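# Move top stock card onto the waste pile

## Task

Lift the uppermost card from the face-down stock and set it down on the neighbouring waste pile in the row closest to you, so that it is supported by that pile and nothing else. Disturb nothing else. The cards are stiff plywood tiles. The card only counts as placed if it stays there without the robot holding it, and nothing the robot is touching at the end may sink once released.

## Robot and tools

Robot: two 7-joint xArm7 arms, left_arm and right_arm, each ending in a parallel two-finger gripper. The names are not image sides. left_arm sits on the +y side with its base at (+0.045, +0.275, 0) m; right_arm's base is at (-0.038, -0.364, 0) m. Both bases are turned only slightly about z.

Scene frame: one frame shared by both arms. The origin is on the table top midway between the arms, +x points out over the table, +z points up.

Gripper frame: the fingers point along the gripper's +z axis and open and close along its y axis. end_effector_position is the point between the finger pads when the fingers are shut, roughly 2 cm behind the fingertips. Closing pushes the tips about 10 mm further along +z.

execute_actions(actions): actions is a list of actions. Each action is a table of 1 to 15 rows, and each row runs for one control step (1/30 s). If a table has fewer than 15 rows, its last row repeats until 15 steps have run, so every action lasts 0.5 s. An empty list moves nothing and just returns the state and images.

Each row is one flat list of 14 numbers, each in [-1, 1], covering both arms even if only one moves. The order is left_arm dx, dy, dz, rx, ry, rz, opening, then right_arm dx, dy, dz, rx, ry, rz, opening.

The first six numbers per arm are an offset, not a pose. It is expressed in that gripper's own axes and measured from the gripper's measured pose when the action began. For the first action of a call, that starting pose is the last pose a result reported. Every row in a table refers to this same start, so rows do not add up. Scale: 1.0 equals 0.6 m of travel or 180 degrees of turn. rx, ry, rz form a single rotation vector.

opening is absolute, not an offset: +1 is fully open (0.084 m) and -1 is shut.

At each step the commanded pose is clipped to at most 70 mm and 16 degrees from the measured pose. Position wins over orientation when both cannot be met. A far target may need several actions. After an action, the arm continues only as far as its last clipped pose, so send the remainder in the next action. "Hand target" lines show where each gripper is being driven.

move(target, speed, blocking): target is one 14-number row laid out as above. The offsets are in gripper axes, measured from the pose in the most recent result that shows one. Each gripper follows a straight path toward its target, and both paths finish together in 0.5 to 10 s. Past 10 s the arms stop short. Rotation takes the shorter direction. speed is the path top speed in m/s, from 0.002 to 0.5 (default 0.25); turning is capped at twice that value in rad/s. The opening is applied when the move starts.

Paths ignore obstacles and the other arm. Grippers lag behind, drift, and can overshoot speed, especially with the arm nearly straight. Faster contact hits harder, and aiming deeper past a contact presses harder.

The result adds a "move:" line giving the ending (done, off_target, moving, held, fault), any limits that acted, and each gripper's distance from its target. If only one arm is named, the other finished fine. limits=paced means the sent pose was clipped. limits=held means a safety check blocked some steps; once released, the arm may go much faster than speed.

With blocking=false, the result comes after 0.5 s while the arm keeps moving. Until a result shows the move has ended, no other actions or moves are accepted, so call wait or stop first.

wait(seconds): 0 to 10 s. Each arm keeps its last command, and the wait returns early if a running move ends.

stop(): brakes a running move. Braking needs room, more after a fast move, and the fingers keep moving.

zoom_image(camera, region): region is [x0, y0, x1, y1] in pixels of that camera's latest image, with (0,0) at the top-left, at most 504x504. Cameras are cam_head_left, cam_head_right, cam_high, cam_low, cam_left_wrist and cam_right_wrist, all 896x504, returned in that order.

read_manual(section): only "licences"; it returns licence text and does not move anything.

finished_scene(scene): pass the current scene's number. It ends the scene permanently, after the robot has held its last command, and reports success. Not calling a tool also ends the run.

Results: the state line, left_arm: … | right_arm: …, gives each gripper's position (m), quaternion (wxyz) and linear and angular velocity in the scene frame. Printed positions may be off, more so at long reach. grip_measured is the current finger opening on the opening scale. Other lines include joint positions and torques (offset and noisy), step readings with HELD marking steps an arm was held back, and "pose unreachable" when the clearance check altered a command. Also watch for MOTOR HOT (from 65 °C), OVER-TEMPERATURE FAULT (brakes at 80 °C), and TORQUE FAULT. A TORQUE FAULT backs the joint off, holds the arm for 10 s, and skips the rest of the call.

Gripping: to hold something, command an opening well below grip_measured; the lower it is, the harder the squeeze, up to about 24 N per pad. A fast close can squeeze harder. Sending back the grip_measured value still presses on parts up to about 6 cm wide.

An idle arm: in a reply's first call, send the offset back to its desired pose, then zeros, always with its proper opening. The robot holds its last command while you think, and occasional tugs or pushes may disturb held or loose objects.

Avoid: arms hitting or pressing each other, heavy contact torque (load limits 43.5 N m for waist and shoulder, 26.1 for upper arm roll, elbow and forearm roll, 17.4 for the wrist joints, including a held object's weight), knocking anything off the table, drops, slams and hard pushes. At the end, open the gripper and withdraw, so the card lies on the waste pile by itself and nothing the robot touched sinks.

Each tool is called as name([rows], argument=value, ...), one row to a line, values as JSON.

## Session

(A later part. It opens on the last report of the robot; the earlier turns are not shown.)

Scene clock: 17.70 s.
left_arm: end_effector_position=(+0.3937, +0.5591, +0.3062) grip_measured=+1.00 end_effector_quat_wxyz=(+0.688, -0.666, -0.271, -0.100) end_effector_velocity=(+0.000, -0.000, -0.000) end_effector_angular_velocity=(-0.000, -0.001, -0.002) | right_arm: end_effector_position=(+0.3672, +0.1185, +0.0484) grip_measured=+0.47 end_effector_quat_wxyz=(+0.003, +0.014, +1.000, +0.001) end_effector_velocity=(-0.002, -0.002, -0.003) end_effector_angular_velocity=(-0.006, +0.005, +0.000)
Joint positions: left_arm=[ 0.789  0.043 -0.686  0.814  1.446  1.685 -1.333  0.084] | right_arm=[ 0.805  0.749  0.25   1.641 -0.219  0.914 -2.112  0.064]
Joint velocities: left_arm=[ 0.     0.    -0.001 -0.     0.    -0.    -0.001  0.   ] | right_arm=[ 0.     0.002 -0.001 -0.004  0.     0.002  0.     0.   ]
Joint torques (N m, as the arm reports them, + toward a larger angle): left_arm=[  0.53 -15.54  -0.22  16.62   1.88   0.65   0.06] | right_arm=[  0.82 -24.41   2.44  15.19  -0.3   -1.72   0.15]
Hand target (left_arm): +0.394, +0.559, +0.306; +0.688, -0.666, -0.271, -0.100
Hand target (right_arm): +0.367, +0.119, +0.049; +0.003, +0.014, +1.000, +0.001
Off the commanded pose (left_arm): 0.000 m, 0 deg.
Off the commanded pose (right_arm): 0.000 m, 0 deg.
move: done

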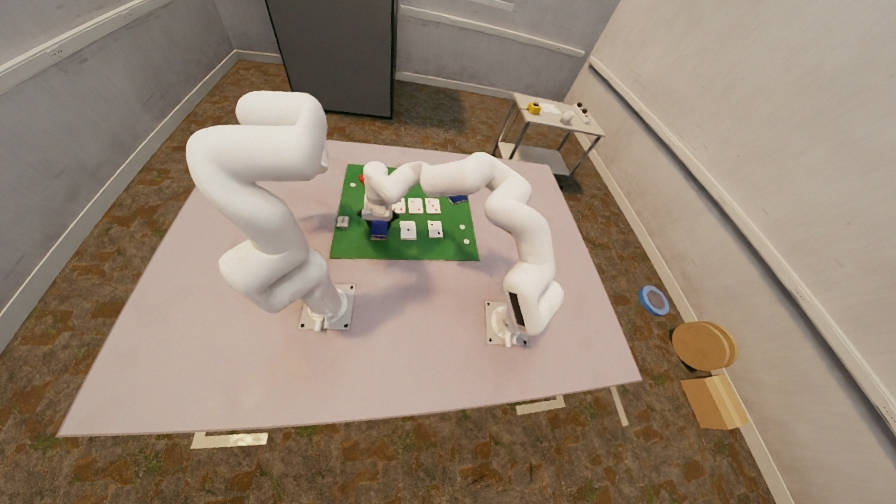

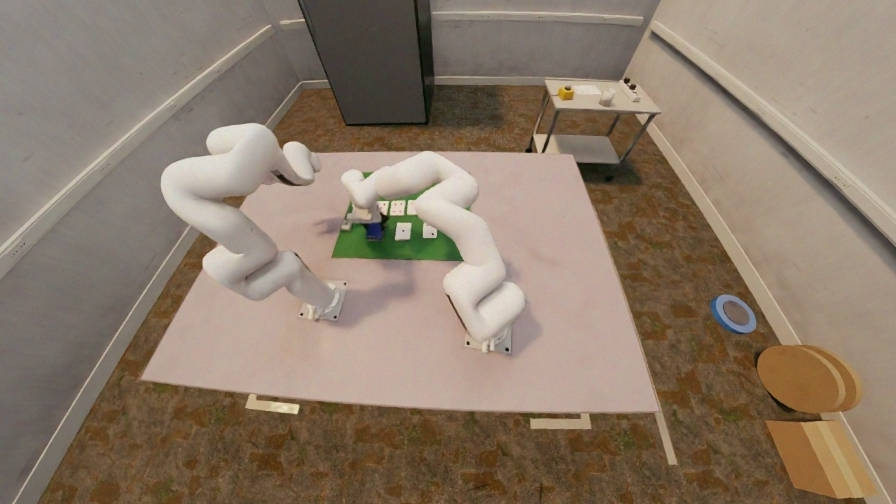

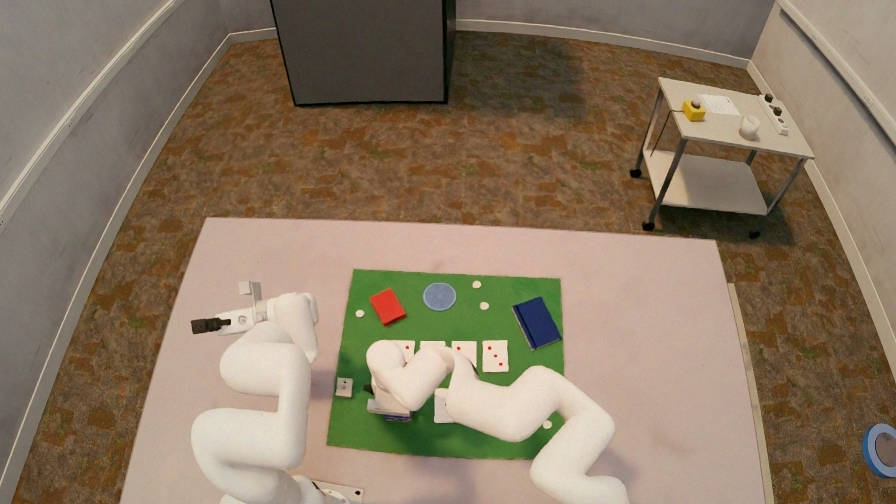

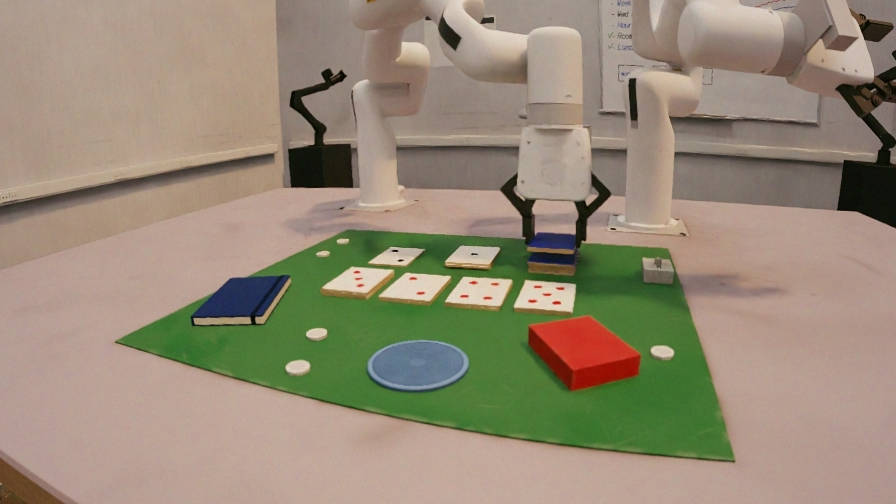

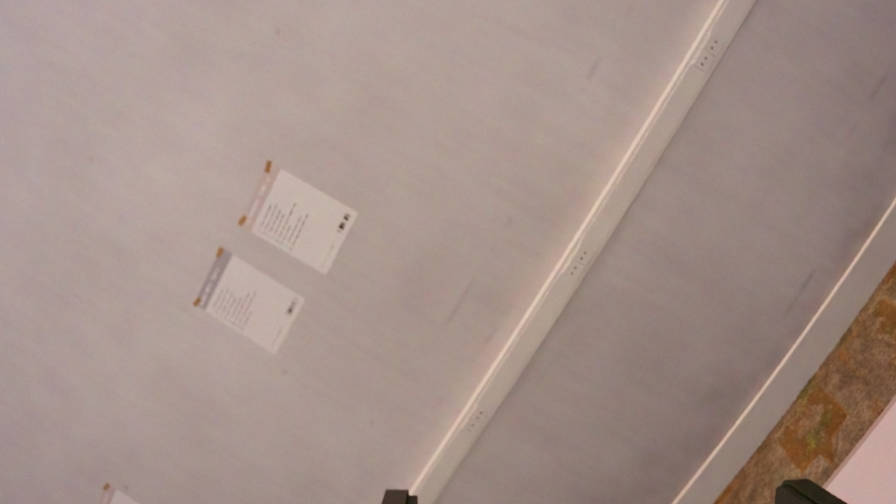

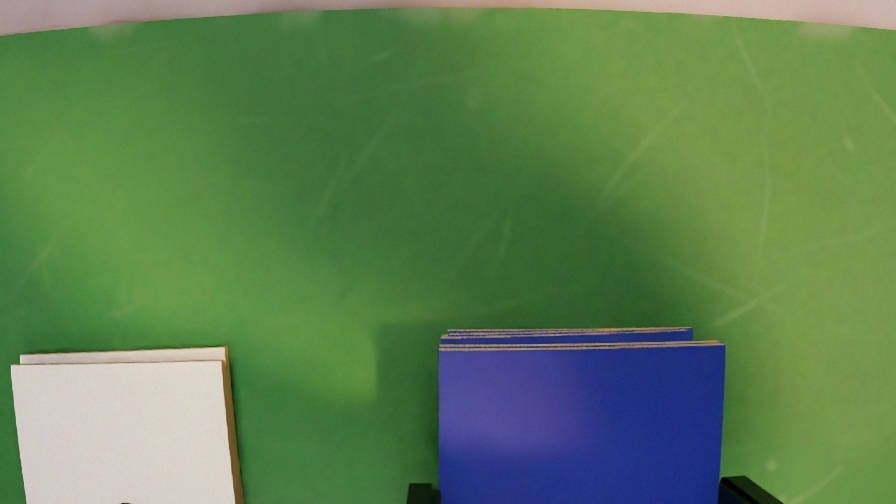

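move(target=[0,0,0,0,0,0,1, 0,0,0.0243,0,0,0,-0.1], speed=0.04)

execute_actions([
  [[0,0,0,0,0,0,1,0,0,0,0,0,0,0.3],[0,0,0,0,0,0,1,0,0,0,0,0,0,0.45],[0,0,0,0,0,0,1,0,0,0,0,0,0,0.48],[0,0,0,0,0,0,1,0,0,0,0,0,0,0.51],[0,0,0,0,0,0,1,0,0,0,0,0,0,0.54],[0,0,0,0,0,0,1,0,0,0,0,0,0,0.57],[0,0,0,0,0,0,1,0,0,0,0,0,0,0.6],[0,0,0,0,0,0,1,0,0,-0.001,0,0,0,0.6],[0,0,0,0,0,0,1,0,0,-0.002,0,0,0,0.6],[0,0,0,0,0,0,1,0,0,-0.003,0,0,0,0.6],[0,0,0,0,0,0,1,0,0,-0.0035,0,0,0,0.6]],
])

Scene clock: 19.30 s.
left_arm: end_effector_position=(+0.3937, +0.5591, +0.3062) grip_measured=+1.00 end_effector_quat_wxyz=(+0.688, -0.666, -0.271, -0.100) end_effector_velocity=(-0.000, +0.000, -0.000) end_effector_angular_velocity=(-0.000, +0.002, +0.001) | right_arm: end_effector_position=(+0.3673, +0.1186, +0.0340) grip_measured=+0.47 end_effector_quat_wxyz=(+0.003, +0.014, +1.000, +0.001) end_effector_velocity=(+0.001, +0.003, +0.003) end_effector_angular_velocity=(+0.007, -0.004, +0.000)
Joint positions: left_arm=[ 0.789  0.043 -0.686  0.814  1.446  1.685 -1.333  0.084] | right_arm=[ 0.808  0.773  0.245  1.638 -0.225  0.887 -2.108  0.064]
Joint velocities: left_arm=[-0.     0.     0.001 -0.001  0.    -0.     0.001 -0.   ] | right_arm=[ 0.    -0.002  0.002  0.003 -0.    -0.003  0.001  0.   ]
Joint torques (N m, as the arm reports them, + toward a larger angle): left_arm=[  0.98 -15.64  -0.37  16.54   1.93   0.62   0.11] | right_arm=[  0.9  -24.5    2.67  14.86  -0.33  -1.62   0.19]
Hand target (left_arm): +0.394, +0.559, +0.306; +0.688, -0.666, -0.271, -0.100
Hand target (right_arm): +0.367, +0.119, +0.034; +0.003, +0.014, +1.000, +0.001
Off the commanded pose (left_arm): 0.000 m, 0 deg.
Off the commanded pose (right_arm): 0.000 m, 0 deg.
move: done

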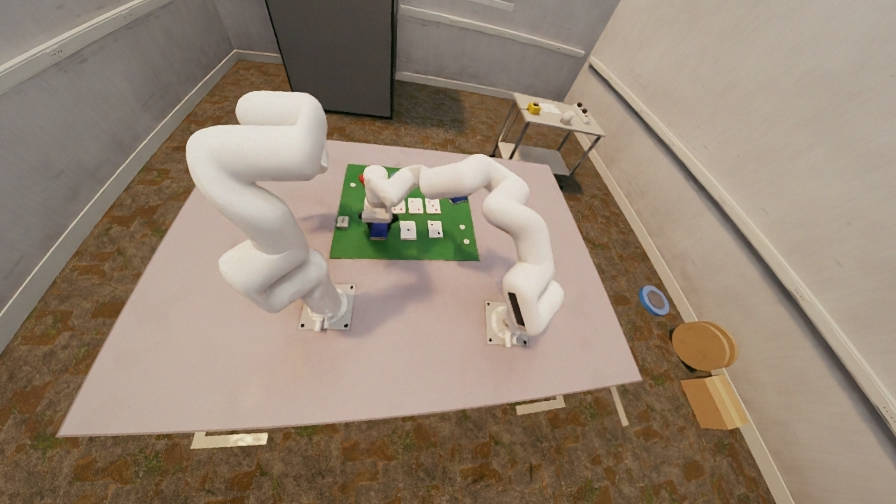

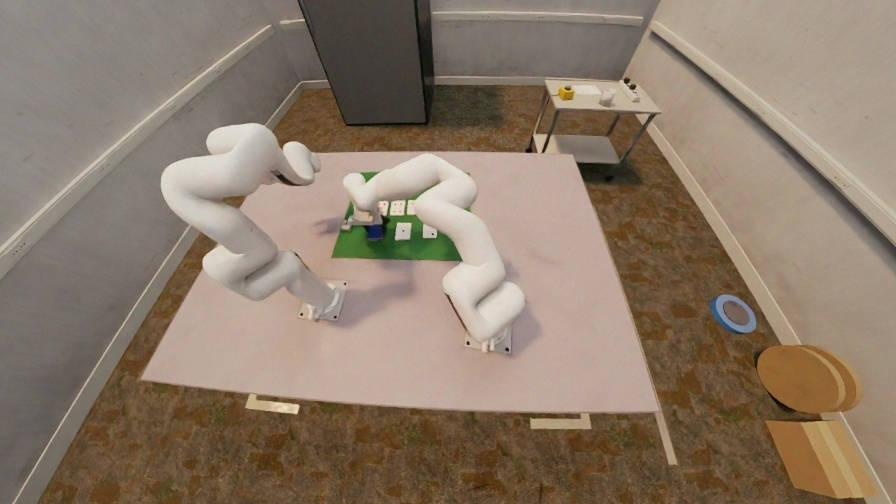

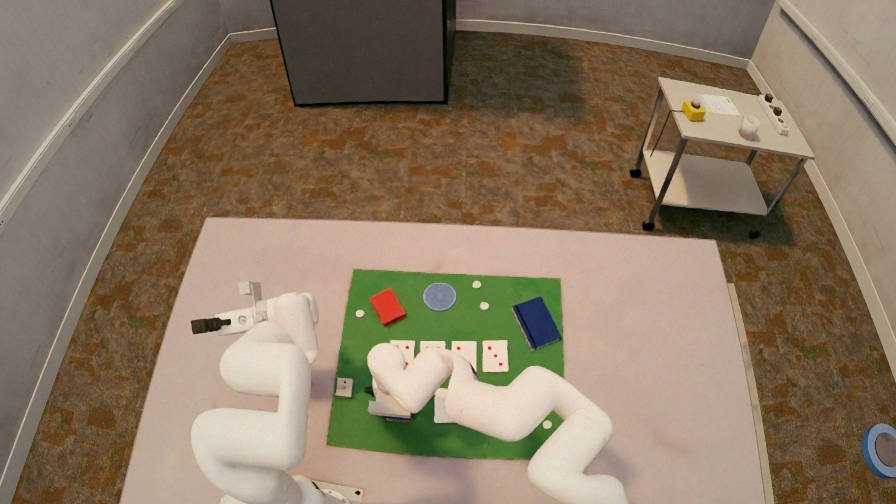

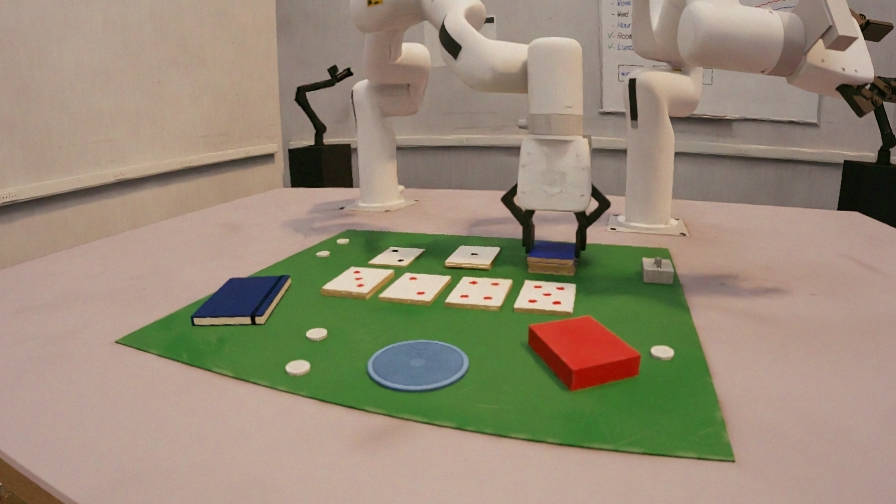

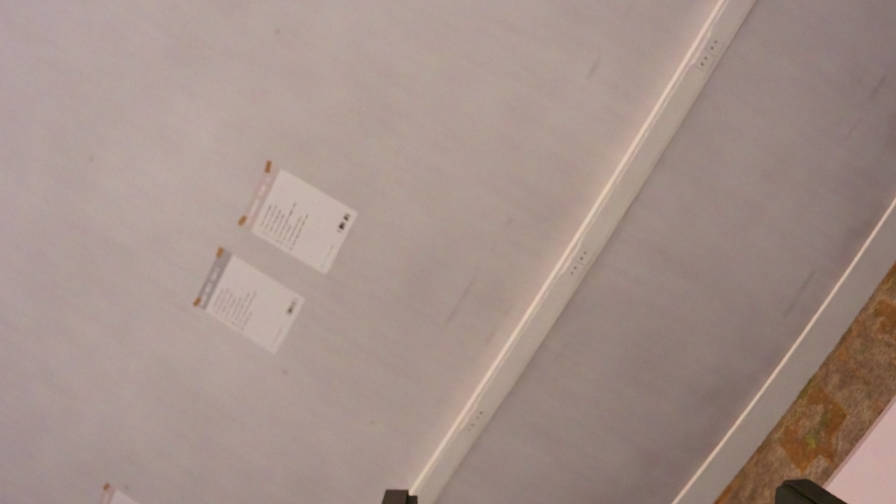

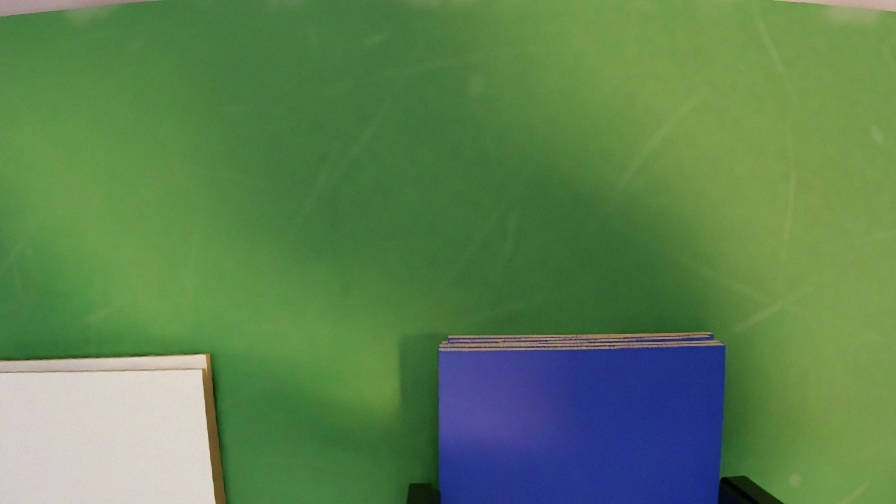

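Scene clock: 19.80 s.
left_arm: end_effector_position=(+0.3937, +0.5591, +0.3062) grip_measured=+1.00 end_effector_quat_wxyz=(+0.688, -0.666, -0.271, -0.100) end_effector_velocity=(+0.000, +0.000, +0.000) end_effector_angular_velocity=(-0.000, -0.002, +0.001) | right_arm: end_effector_position=(+0.3674, +0.1188, +0.0363) grip_measured=+0.59 end_effector_quat_wxyz=(+0.003, +0.014, +1.000, +0.001) end_effector_velocity=(+0.000, -0.001, +0.001) end_effector_angular_velocity=(-0.001, +0.001, -0.003)
Joint positions: left_arm=[ 0.789  0.043 -0.686  0.814  1.446  1.685 -1.333  0.084] | right_arm=[ 0.808  0.769  0.246  1.638 -0.225  0.891 -2.109  0.069]
Joint velocities: left_arm=[ 0.001  0.001 -0.     0.001 -0.    -0.    -0.001 -0.   ] | right_arm=[-0.001 -0.003  0.    -0.     0.001  0.004  0.001 -0.   ]
Joint torques (N m, as the arm reports them, + toward a larger angle): left_arm=[  0.53 -15.62  -0.27  16.49   1.87   0.69   0.06] | right_arm=[  0.64 -24.16   2.47  14.69  -0.37  -1.59   0.11]
Hand target (left_arm): +0.394, +0.559, +0.306; +0.688, -0.666, -0.271, -0.100
Hand target (right_arm): +0.367, +0.119, +0.036; +0.003, +0.014, +1.000, +0.001
Off the commanded pose (left_arm): 0.000 m, 0 deg.
Off the commanded pose (right_arm): 0.000 m, 0 deg.
Step readings (end_effector_position):
0: left_arm (+0.3937, +0.5591, +0.3062) | right_arm (+0.3673, +0.1186, +0.0340)
1: left_arm (+0.3937, +0.5591, +0.3062) | right_arm (+0.3673, +0.1187, +0.0341)
2: left_arm (+0.3937, +0.5591, +0.3062) | right_arm (+0.3673, +0.1187, +0.0342)
4: left_arm (+0.3937, +0.5591, +0.3062) | right_arm (+0.3674, +0.1187, +0.0342)
8: left_arm (+0.3937, +0.5591, +0.3062) | right_arm (+0.3674, +0.1187, +0.0342)
15: end_effector_position above

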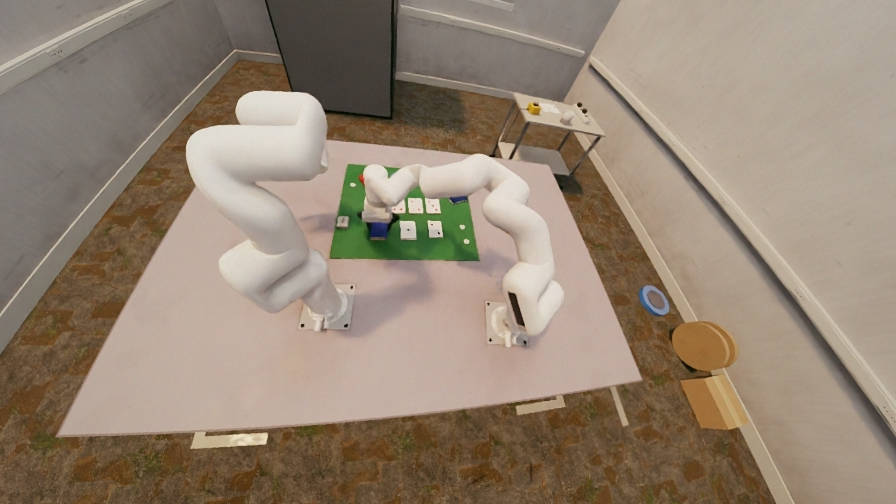

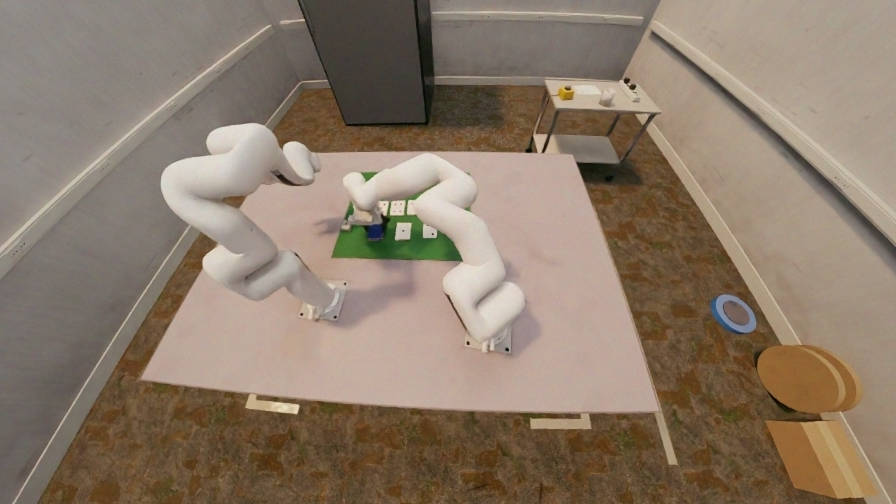

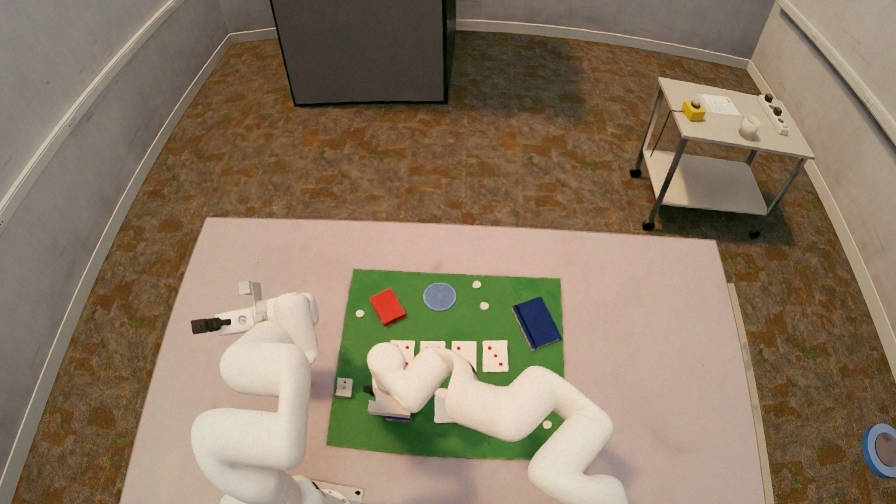

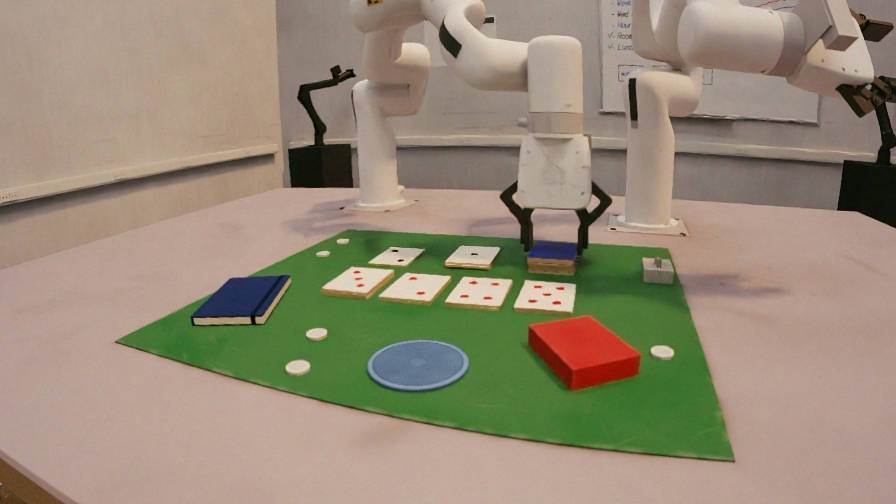

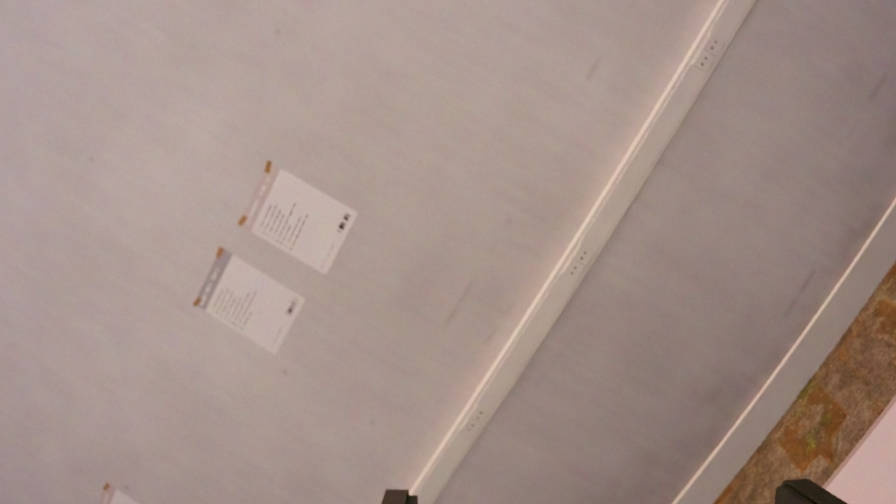

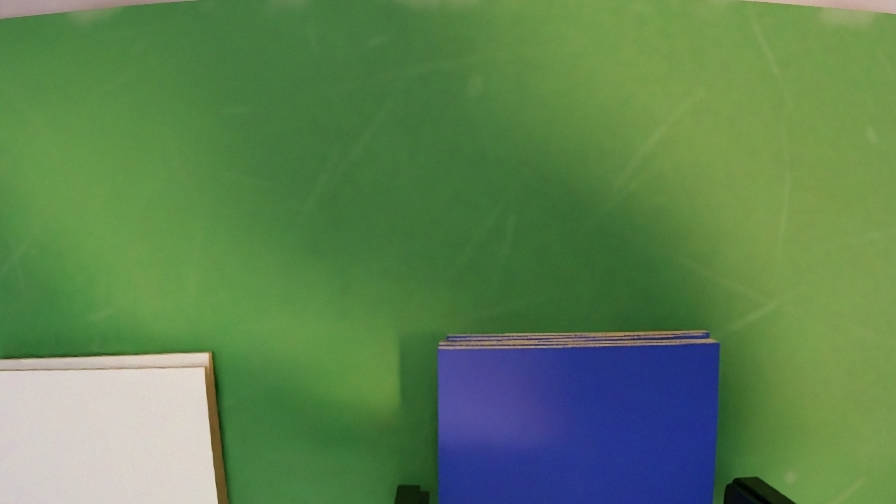

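execute_actions([
  [[0,0,0,0,0,0,1,0,0,0.0007,0,0,0,0.58],[0,0,0,0,0,0,1,0,0,0.0007,0,0,0,0.56],[0,0,0,0,0,0,1,0,0,0.0007,0,0,0,0.54],[0,0,0,0,0,0,1,0,0,0.0007,0,0,0,0.52],[0,0,0,0,0,0,1,0,0,0.0007,0,0,0,0.5],[0,0,0,0,0,0,1,0,0,0.0007,0,0,0,0.48],[0,0,0,0,0,0,1,0,0,0.0007,0,0,0,0.46],[0,0,0,0,0,0,1,0,0,0.0007,0,0,0,0.43],[0,0,0,0,0,0,1,0,0,0.0007,0,0,0,0.4],[0,0,0,0,0,0,1,0,0,0.0007,0,0,0,0.36],[0,0,0,0,0,0,1,0,0,0.0007,0,0,0,0.32],[0,0,0,0,0,0,1,0,0,0.0007,0,0,0,0.28],[0,0,0,0,0,0,1,0,0,0.0007,0,0,0,0.24],[0,0,0,0,0,0,1,0,0,0.0007,0,0,0,0.2]],
])

Scene clock: 20.77 s.
left_arm: end_effector_position=(+0.3937, +0.5591, +0.3062) grip_measured=+1.00 end_effector_quat_wxyz=(+0.688, -0.666, -0.271, -0.100) end_effector_velocity=(+0.001, -0.001, +0.001) end_effector_angular_velocity=(+0.002, -0.003, -0.002) | right_arm: end_effector_position=(+0.3675, +0.1189, +0.0361) grip_measured=+0.46 end_effector_quat_wxyz=(+0.004, +0.014, +1.000, +0.001) end_effector_velocity=(+0.001, +0.000, +0.001) end_effector_angular_velocity=(+0.002, -0.002, -0.000)
Joint positions: left_arm=[ 0.789  0.043 -0.686  0.814  1.446  1.685 -1.333  0.084] | right_arm=[ 0.808  0.77   0.246  1.638 -0.225  0.89  -2.109  0.063]
Joint velocities: left_arm=[-0.001 -0.003 -0.001  0.     0.    -0.    -0.001 -0.   ] | right_arm=[-0.     0.    -0.001  0.003  0.    -0.    -0.001  0.   ]
Joint torques (N m, as the arm reports them, + toward a larger angle): left_arm=[  0.76 -15.82  -0.27  16.53   1.66   0.64   0.03] | right_arm=[  0.91 -23.88   2.54  14.59  -0.4   -1.62   0.13]
Hand target (left_arm): +0.394, +0.559, +0.306; +0.688, -0.666, -0.271, -0.100
Hand target (right_arm): +0.367, +0.119, +0.036; +0.003, +0.014, +1.000, +0.001
Off the commanded pose (left_arm): 0.000 m, 0 deg.
Off the commanded pose (right_arm): 0.000 m, 0 deg.
Step readings (end_effector_position):
0: left_arm (+0.3937, +0.5591, +0.3062) | right_arm (+0.3673, +0.1186, +0.0361)
1: left_arm (+0.3937, +0.5591, +0.3062) | right_arm (+0.3673, +0.1186, +0.0361)
2: left_arm (+0.3937, +0.5591, +0.3062) | right_arm (+0.3674, +0.1187, +0.0361)
4: left_arm (+0.3937, +0.5591, +0.3062) | right_arm (+0.3674, +0.1188, +0.0360)
8: left_arm (+0.3937, +0.5591, +0.3062) | right_arm (+0.3675, +0.1189, +0.0361)
15: end_effector_position above

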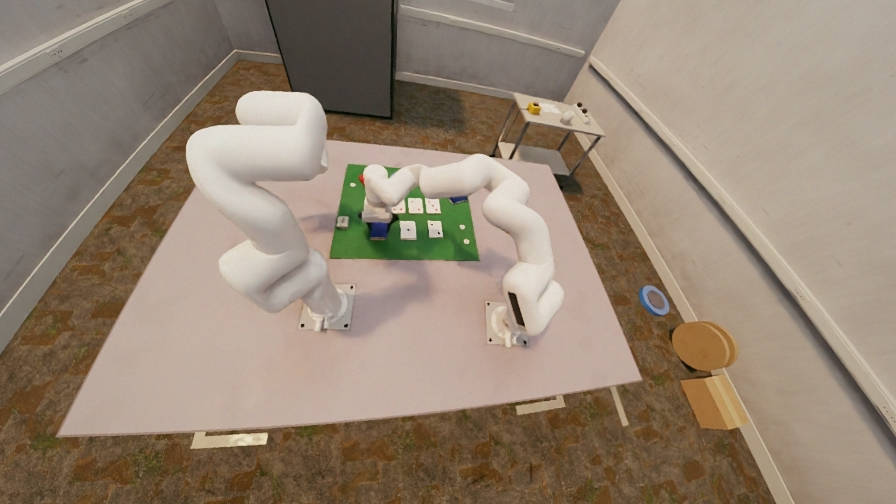

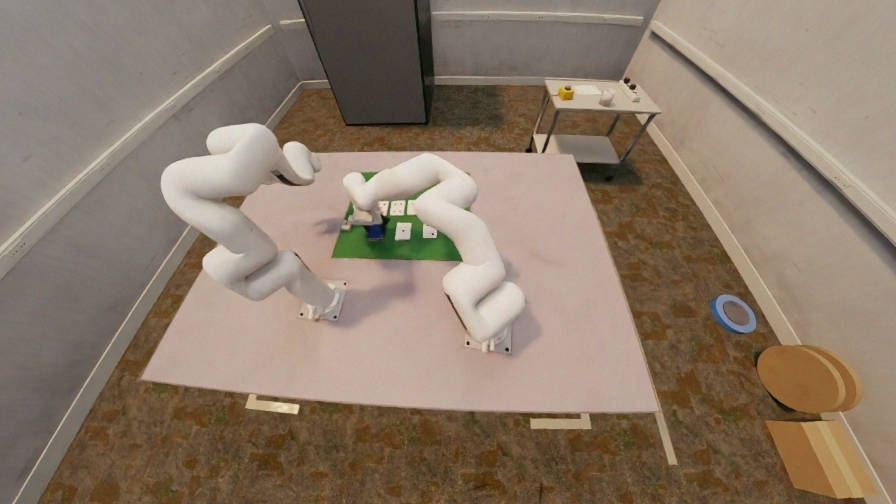

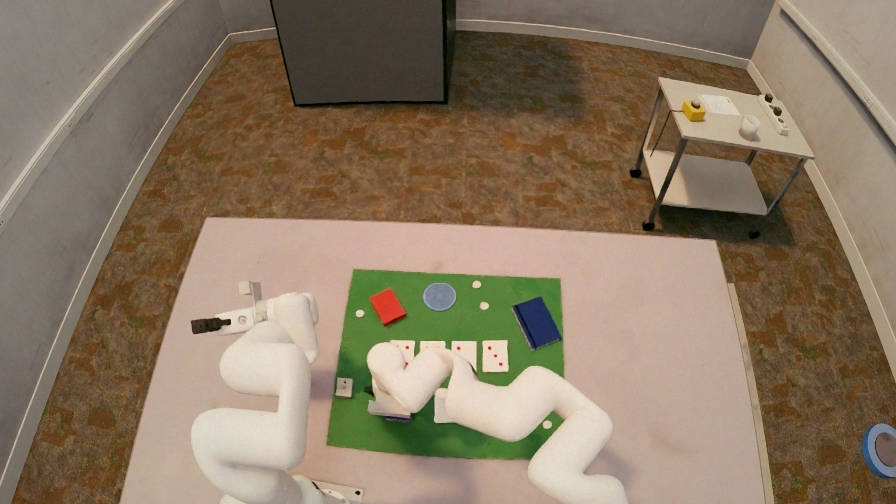

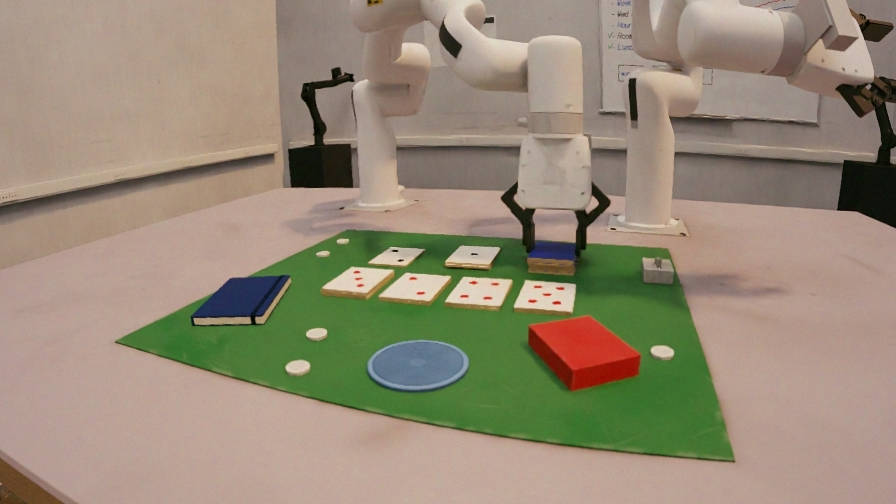

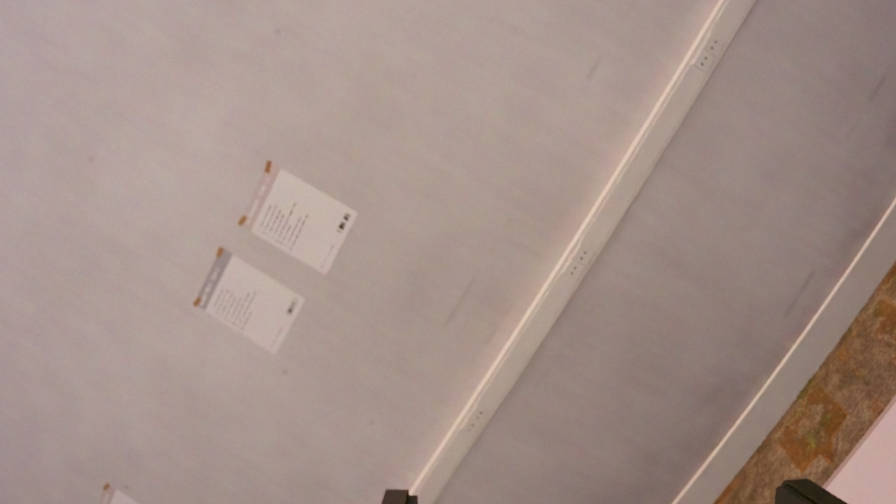

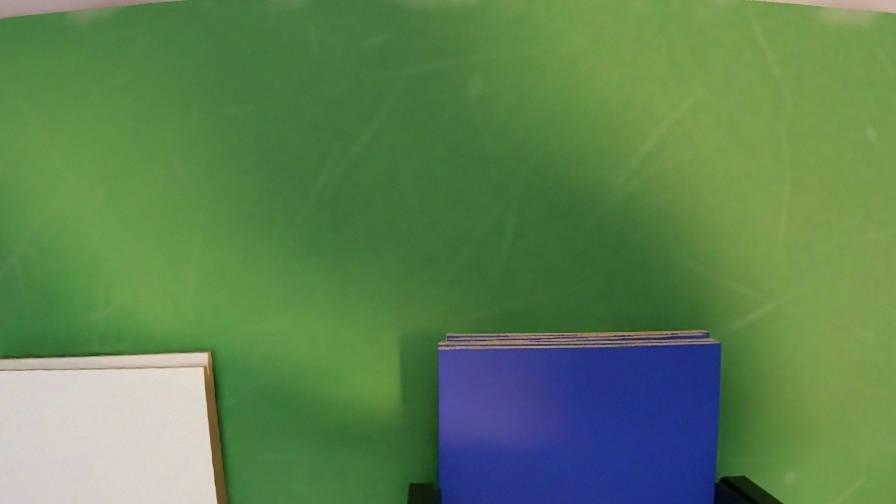

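move(target=[0,0,0,0,0,0,1, 0,0,-0.018,0,0,0,0.05], speed=0.04)

zoom_image(camera="cam_right_wrist", region=[620, 310, 740, 370])

zoom_image(camera="cam_low", region=[520, 235, 590, 280])

Scene clock: 21.80 s.
left_arm: end_effector_position=(+0.3937, +0.5591, +0.3062) grip_measured=+1.00 end_effector_quat_wxyz=(+0.688, -0.666, -0.271, -0.100) end_effector_velocity=(-0.001, +0.001, +0.001) end_effector_angular_velocity=(+0.002, +0.001, +0.002) | right_arm: end_effector_position=(+0.3674, +0.1188, +0.0467) grip_measured=+0.46 end_effector_quat_wxyz=(+0.004, +0.014, +1.000, +0.001) end_effector_velocity=(-0.001, -0.001, -0.002) end_effector_angular_velocity=(-0.003, +0.004, -0.001)
Joint positions: left_arm=[ 0.789  0.043 -0.686  0.814  1.446  1.685 -1.333  0.084] | right_arm=[ 0.806  0.752  0.25   1.641 -0.22   0.91  -2.111  0.063]
Joint velocities: left_arm=[ 0.001 -0.002  0.002 -0.001  0.001  0.     0.001 -0.   ] | right_arm=[-0.001  0.002  0.001 -0.001  0.001  0.002  0.    -0.   ]
Joint torques (N m, as the arm reports them, + toward a larger angle): left_arm=[  0.65 -15.7   -0.38  16.45   1.92   0.71   0.03] | right_arm=[  0.74 -24.17   2.5   15.07  -0.53  -1.75   0.14]
Hand target (left_arm): +0.394, +0.559, +0.306; +0.688, -0.666, -0.271, -0.100
Hand target (right_arm): +0.367, +0.119, +0.047; +0.004, +0.014, +1.000, +0.001
Off the commanded pose (left_arm): 0.000 m, 0 deg.
Off the commanded pose (right_arm): 0.000 m, 0 deg.
move: done

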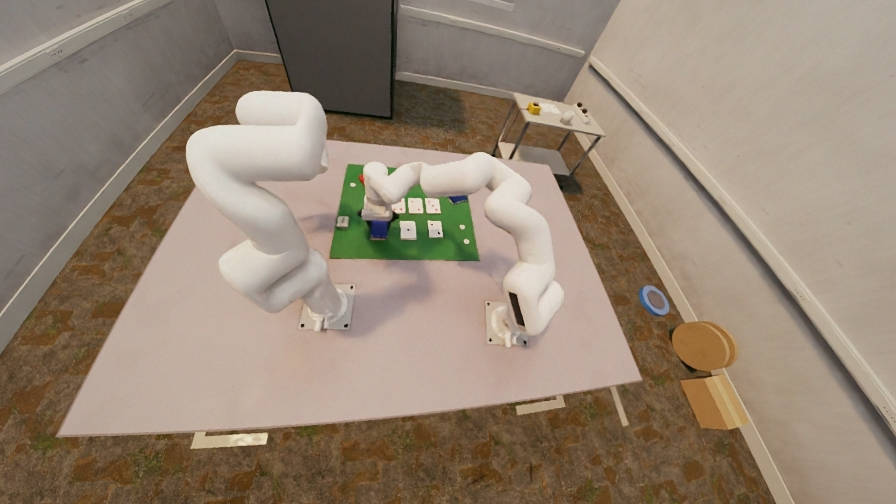

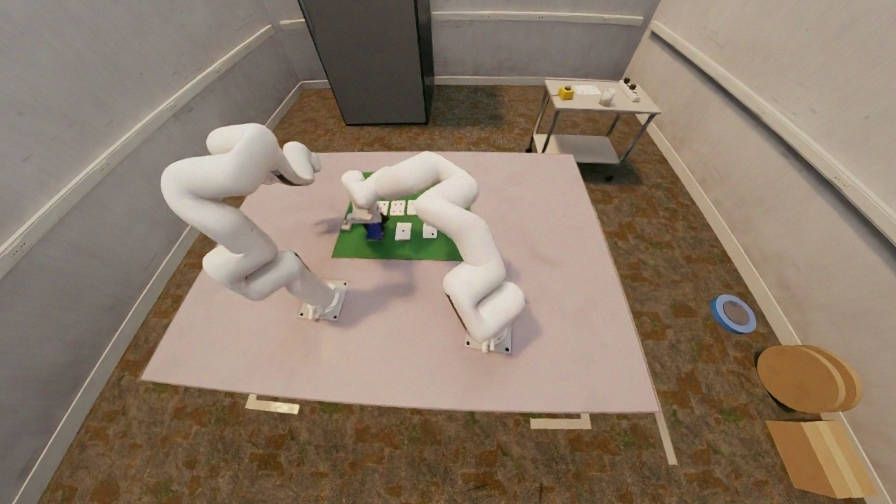

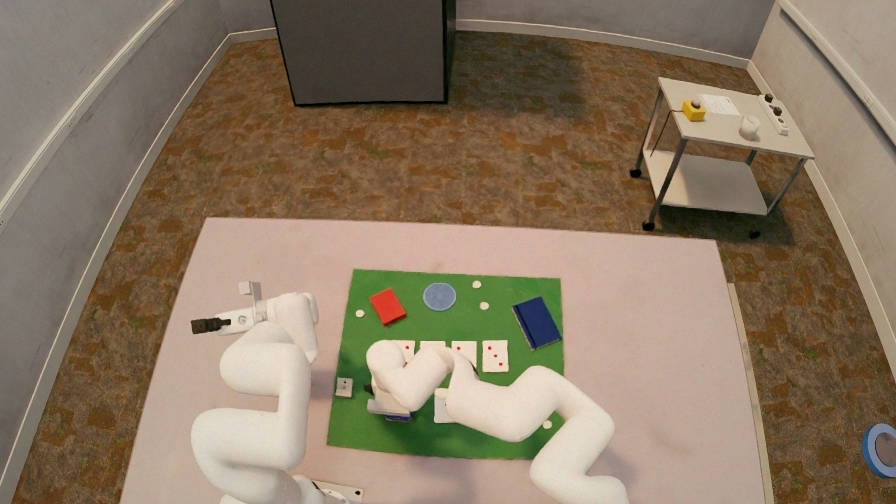

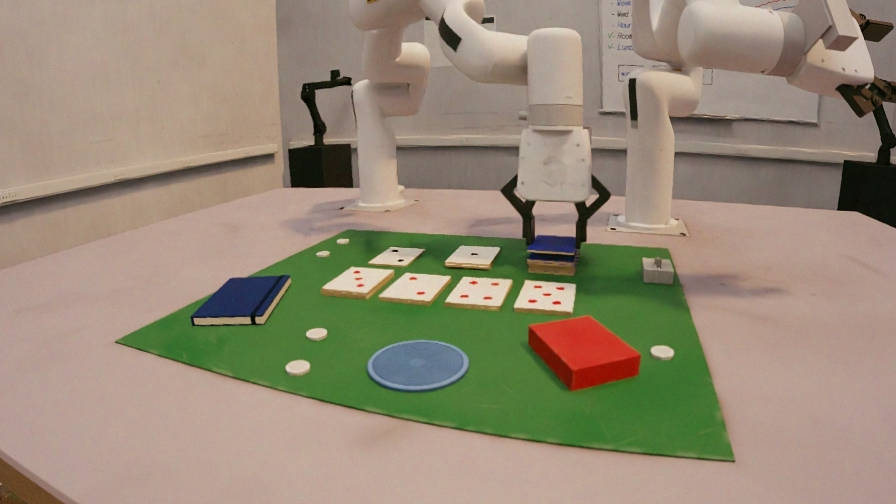

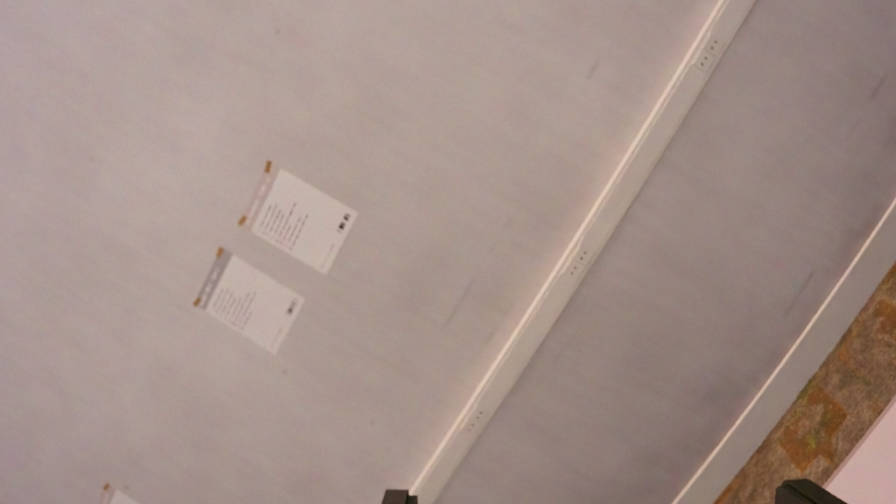

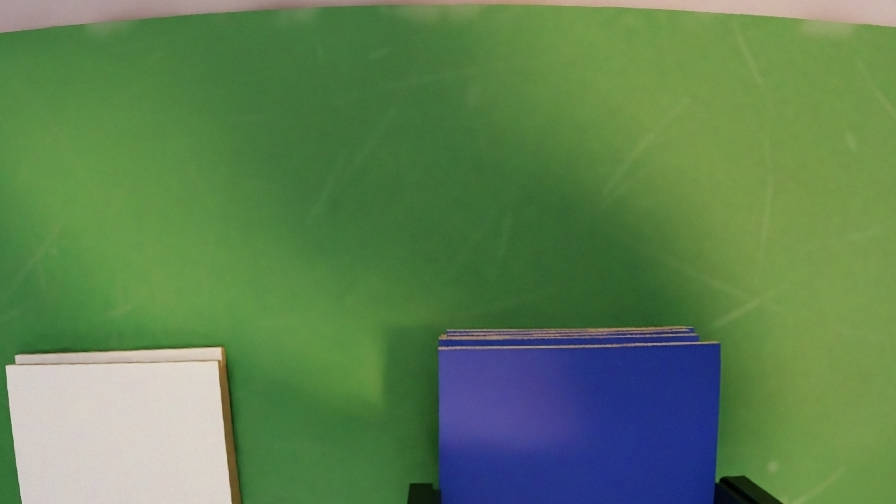

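Region (620, 310, 740, 370) of cam_right_wrist's 896x504 image, scaled by 4.200, with more detail than that image has.

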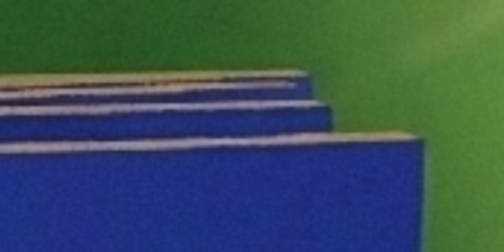

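Region (520, 235, 590, 280) of cam_low's 896x504 image, scaled by 7.200, with more detail than that image has; it fills the top 324 rows of this view, and the rest is white.

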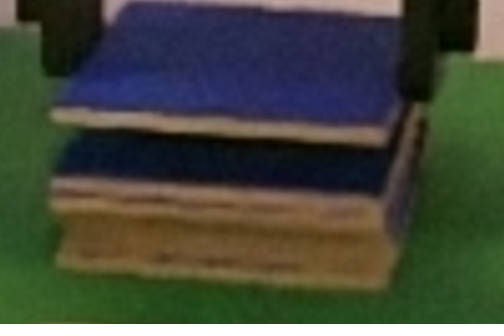

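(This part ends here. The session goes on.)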